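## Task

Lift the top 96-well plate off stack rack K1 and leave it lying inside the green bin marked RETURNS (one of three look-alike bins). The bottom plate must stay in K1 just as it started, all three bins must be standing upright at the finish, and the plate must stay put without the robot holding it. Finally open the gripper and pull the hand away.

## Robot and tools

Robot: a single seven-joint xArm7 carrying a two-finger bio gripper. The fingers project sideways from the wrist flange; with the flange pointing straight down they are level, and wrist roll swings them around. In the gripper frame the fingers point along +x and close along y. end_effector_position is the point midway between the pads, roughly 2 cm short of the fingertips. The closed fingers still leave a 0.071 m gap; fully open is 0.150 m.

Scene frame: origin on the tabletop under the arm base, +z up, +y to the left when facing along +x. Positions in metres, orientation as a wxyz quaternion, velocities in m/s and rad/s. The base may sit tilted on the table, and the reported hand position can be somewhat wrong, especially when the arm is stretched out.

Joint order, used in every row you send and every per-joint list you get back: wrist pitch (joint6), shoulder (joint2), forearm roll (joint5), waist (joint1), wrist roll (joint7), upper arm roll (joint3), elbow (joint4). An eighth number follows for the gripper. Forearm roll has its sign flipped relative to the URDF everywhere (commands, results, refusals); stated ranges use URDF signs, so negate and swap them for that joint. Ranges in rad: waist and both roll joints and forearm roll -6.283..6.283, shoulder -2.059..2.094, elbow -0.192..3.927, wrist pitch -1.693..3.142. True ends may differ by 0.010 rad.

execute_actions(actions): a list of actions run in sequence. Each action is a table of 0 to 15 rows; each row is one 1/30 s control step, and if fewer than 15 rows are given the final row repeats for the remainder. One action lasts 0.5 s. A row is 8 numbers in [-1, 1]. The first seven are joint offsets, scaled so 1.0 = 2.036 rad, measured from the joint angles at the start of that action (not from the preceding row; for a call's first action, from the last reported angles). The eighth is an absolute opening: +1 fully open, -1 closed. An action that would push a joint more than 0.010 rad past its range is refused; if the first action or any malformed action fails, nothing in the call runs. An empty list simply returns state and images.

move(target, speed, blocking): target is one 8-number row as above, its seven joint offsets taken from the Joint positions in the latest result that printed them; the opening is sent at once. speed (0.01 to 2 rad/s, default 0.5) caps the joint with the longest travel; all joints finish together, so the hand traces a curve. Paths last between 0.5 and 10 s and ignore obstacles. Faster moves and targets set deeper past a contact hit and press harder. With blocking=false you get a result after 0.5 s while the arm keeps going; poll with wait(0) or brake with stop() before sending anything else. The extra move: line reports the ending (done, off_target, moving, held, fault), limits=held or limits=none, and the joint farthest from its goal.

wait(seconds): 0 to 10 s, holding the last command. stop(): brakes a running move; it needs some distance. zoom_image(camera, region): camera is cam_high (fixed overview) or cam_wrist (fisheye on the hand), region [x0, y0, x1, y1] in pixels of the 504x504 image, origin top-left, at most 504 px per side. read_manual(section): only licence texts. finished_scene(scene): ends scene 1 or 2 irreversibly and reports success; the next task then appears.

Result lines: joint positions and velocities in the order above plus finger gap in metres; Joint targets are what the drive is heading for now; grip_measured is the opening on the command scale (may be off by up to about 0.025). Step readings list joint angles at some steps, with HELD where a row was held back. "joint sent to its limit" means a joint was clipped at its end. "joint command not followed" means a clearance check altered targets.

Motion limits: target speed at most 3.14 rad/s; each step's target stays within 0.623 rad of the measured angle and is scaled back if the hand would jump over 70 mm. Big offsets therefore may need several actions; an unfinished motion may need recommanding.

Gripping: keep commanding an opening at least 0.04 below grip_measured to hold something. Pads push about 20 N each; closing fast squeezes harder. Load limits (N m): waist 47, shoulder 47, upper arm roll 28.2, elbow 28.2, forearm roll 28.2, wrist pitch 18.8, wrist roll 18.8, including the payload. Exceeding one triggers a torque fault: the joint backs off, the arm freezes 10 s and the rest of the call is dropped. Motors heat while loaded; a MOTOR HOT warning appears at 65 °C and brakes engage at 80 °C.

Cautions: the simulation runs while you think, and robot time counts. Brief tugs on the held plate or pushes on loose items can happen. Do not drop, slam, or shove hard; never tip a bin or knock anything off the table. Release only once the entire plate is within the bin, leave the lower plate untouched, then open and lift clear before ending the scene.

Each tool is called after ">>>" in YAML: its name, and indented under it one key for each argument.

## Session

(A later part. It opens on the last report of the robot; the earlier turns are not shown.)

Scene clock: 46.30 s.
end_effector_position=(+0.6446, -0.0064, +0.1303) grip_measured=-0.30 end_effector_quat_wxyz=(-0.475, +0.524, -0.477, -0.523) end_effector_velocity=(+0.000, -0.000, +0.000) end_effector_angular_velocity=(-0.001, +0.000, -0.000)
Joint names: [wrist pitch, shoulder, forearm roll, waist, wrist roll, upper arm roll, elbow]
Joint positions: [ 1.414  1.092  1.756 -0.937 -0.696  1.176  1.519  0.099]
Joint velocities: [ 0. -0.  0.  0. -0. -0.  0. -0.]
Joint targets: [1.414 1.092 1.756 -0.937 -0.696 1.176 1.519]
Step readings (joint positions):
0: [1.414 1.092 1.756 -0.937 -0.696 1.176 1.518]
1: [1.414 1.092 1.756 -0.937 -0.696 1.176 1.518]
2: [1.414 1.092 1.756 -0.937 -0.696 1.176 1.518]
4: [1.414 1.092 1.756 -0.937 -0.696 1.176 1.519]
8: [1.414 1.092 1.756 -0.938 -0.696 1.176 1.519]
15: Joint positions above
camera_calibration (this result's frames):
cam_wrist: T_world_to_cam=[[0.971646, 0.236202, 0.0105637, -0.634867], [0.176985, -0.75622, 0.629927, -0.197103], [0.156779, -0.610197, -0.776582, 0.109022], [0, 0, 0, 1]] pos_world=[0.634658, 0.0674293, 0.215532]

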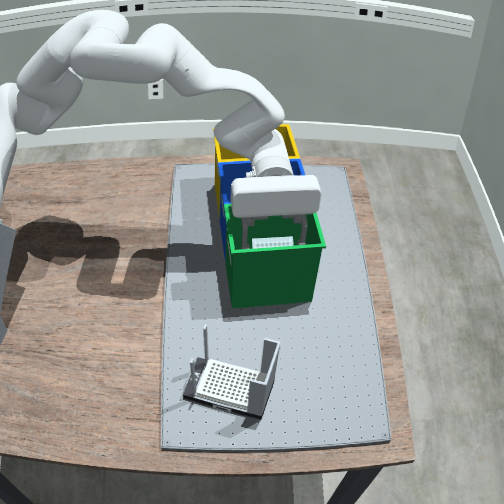

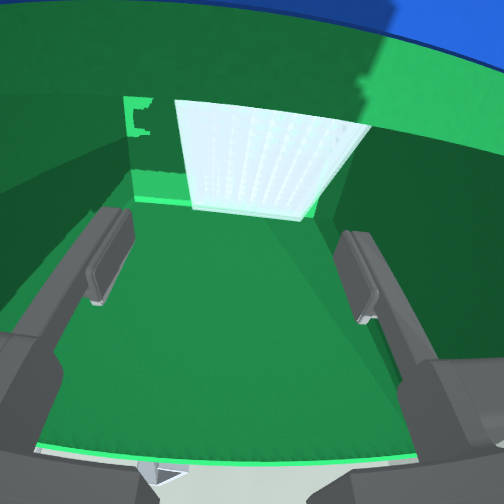

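>>> move:
  target: [-0.027,-0.0566,-0.0218,-0.195,-0.14,0.0936,-0.0363,-0.3]
  speed: 0.4

Scene clock: 47.87 s.
end_effector_position=(+0.6330, -0.0048, +0.3122) grip_measured=-0.30 end_effector_quat_wxyz=(-0.469, +0.527, -0.480, -0.521) end_effector_velocity=(+0.001, -0.005, +0.007) end_effector_angular_velocity=(-0.007, -0.011, -0.007)
Joint names: [wrist pitch, shoulder, forearm roll, waist, wrist roll, upper arm roll, elbow]
Joint positions: [ 1.359  0.977  1.711 -1.333 -0.981  1.366  1.444  0.099]
Joint velocities: [ 0.001 -0.001  0.002 -0.008 -0.    -0.003  0.006 -0.   ]
Joint targets: [1.359 0.977 1.711 -1.334 -0.981 1.366 1.445]
move: done; limits=none; farthest joint: the waist, 0.001 radians from its target (0.397 radians at the start)
camera_calibration (this result's frames):
cam_wrist: T_world_to_cam=[[0.970485, 0.241136, 0.0036406, -0.623019], [0.182972, -0.746063, 0.640244, -0.315335], [0.157102, -0.62068, -0.768163, 0.250177], [0, 0, 0, 1]] pos_world=[0.623025, 0.0702529, 0.396336]

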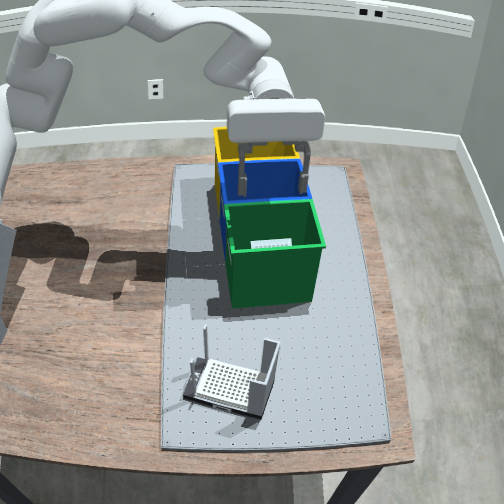

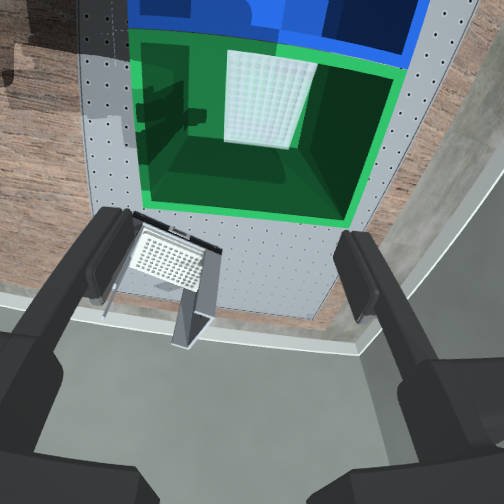

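>>> finished_scene:
  scene: 1

The scene is finished: the task was done.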